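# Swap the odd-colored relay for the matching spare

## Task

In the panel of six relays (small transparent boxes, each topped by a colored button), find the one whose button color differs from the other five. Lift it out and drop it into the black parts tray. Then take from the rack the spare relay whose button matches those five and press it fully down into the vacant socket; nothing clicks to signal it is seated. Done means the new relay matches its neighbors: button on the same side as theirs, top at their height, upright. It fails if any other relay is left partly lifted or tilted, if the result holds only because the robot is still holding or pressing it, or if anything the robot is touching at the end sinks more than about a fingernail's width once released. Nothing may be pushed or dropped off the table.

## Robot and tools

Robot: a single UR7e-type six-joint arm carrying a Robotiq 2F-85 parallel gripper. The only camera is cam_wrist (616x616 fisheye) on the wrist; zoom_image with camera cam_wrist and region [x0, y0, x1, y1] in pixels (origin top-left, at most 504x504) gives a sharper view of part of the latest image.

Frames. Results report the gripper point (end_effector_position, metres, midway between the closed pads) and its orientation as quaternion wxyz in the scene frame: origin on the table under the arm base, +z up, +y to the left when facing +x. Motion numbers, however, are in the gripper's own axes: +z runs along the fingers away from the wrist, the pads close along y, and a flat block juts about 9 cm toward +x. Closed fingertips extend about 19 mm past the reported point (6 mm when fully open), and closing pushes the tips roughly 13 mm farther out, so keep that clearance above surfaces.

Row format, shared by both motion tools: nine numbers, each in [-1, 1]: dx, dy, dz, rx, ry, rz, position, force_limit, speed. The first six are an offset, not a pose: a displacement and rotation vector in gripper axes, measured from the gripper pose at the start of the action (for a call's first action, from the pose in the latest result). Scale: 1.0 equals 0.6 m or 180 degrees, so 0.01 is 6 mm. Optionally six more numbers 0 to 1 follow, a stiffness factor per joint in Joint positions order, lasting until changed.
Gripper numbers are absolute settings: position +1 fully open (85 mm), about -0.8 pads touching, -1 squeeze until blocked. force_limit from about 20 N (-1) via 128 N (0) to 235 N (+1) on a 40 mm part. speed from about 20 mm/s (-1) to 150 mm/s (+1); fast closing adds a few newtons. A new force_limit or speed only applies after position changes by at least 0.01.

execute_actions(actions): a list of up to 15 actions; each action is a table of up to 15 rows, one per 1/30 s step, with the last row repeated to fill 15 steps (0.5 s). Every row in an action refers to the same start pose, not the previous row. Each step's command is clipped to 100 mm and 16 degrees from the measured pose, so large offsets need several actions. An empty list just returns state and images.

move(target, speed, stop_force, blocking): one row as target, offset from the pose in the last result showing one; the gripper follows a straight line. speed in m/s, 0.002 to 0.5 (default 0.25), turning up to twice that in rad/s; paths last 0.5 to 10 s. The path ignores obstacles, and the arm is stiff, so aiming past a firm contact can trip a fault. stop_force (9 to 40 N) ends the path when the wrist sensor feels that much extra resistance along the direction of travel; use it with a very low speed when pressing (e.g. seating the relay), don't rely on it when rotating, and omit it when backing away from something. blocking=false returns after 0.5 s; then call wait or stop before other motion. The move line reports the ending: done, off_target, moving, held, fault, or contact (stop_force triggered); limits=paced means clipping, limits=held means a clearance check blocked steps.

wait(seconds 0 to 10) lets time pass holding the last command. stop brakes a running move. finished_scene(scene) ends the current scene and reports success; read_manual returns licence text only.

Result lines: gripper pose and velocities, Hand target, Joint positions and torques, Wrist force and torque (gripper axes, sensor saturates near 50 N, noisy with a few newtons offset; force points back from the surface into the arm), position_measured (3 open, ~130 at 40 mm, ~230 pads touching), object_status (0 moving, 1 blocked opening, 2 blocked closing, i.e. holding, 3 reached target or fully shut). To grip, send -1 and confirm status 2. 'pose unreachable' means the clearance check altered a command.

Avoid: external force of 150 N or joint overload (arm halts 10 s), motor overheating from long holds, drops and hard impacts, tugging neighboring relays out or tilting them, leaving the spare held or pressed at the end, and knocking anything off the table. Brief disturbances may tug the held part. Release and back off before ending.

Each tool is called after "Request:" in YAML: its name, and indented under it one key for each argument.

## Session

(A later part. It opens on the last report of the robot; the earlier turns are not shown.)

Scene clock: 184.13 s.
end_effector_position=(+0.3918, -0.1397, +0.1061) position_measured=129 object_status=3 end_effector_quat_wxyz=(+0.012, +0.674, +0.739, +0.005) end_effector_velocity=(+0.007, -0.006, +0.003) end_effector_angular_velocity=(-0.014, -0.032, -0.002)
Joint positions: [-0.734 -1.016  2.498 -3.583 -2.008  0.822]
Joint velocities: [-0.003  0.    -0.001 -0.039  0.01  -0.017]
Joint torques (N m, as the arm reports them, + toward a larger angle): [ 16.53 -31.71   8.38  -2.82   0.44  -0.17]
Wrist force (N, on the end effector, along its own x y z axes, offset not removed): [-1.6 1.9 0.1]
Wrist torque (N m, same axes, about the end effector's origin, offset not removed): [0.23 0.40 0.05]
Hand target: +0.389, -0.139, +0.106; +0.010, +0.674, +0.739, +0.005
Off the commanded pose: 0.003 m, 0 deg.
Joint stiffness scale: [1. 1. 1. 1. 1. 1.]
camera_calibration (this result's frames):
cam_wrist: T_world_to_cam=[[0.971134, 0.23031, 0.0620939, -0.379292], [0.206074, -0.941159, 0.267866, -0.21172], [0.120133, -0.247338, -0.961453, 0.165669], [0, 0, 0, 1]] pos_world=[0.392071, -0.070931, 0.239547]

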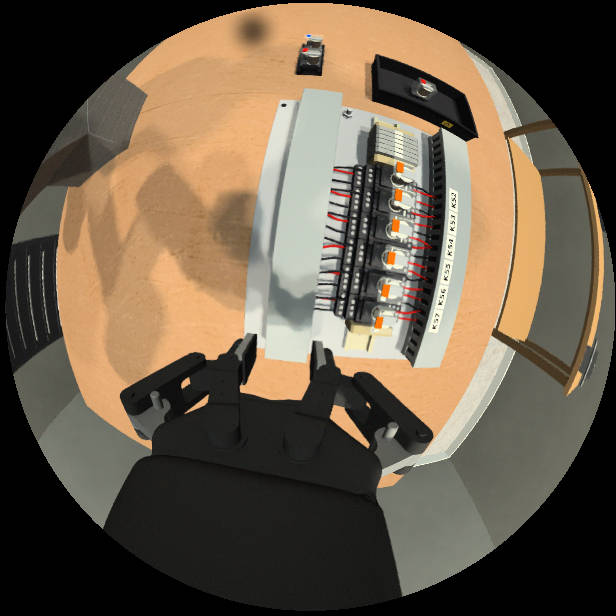

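Request:
finished_scene:
  scene: 1

The scene is finished: the task was done.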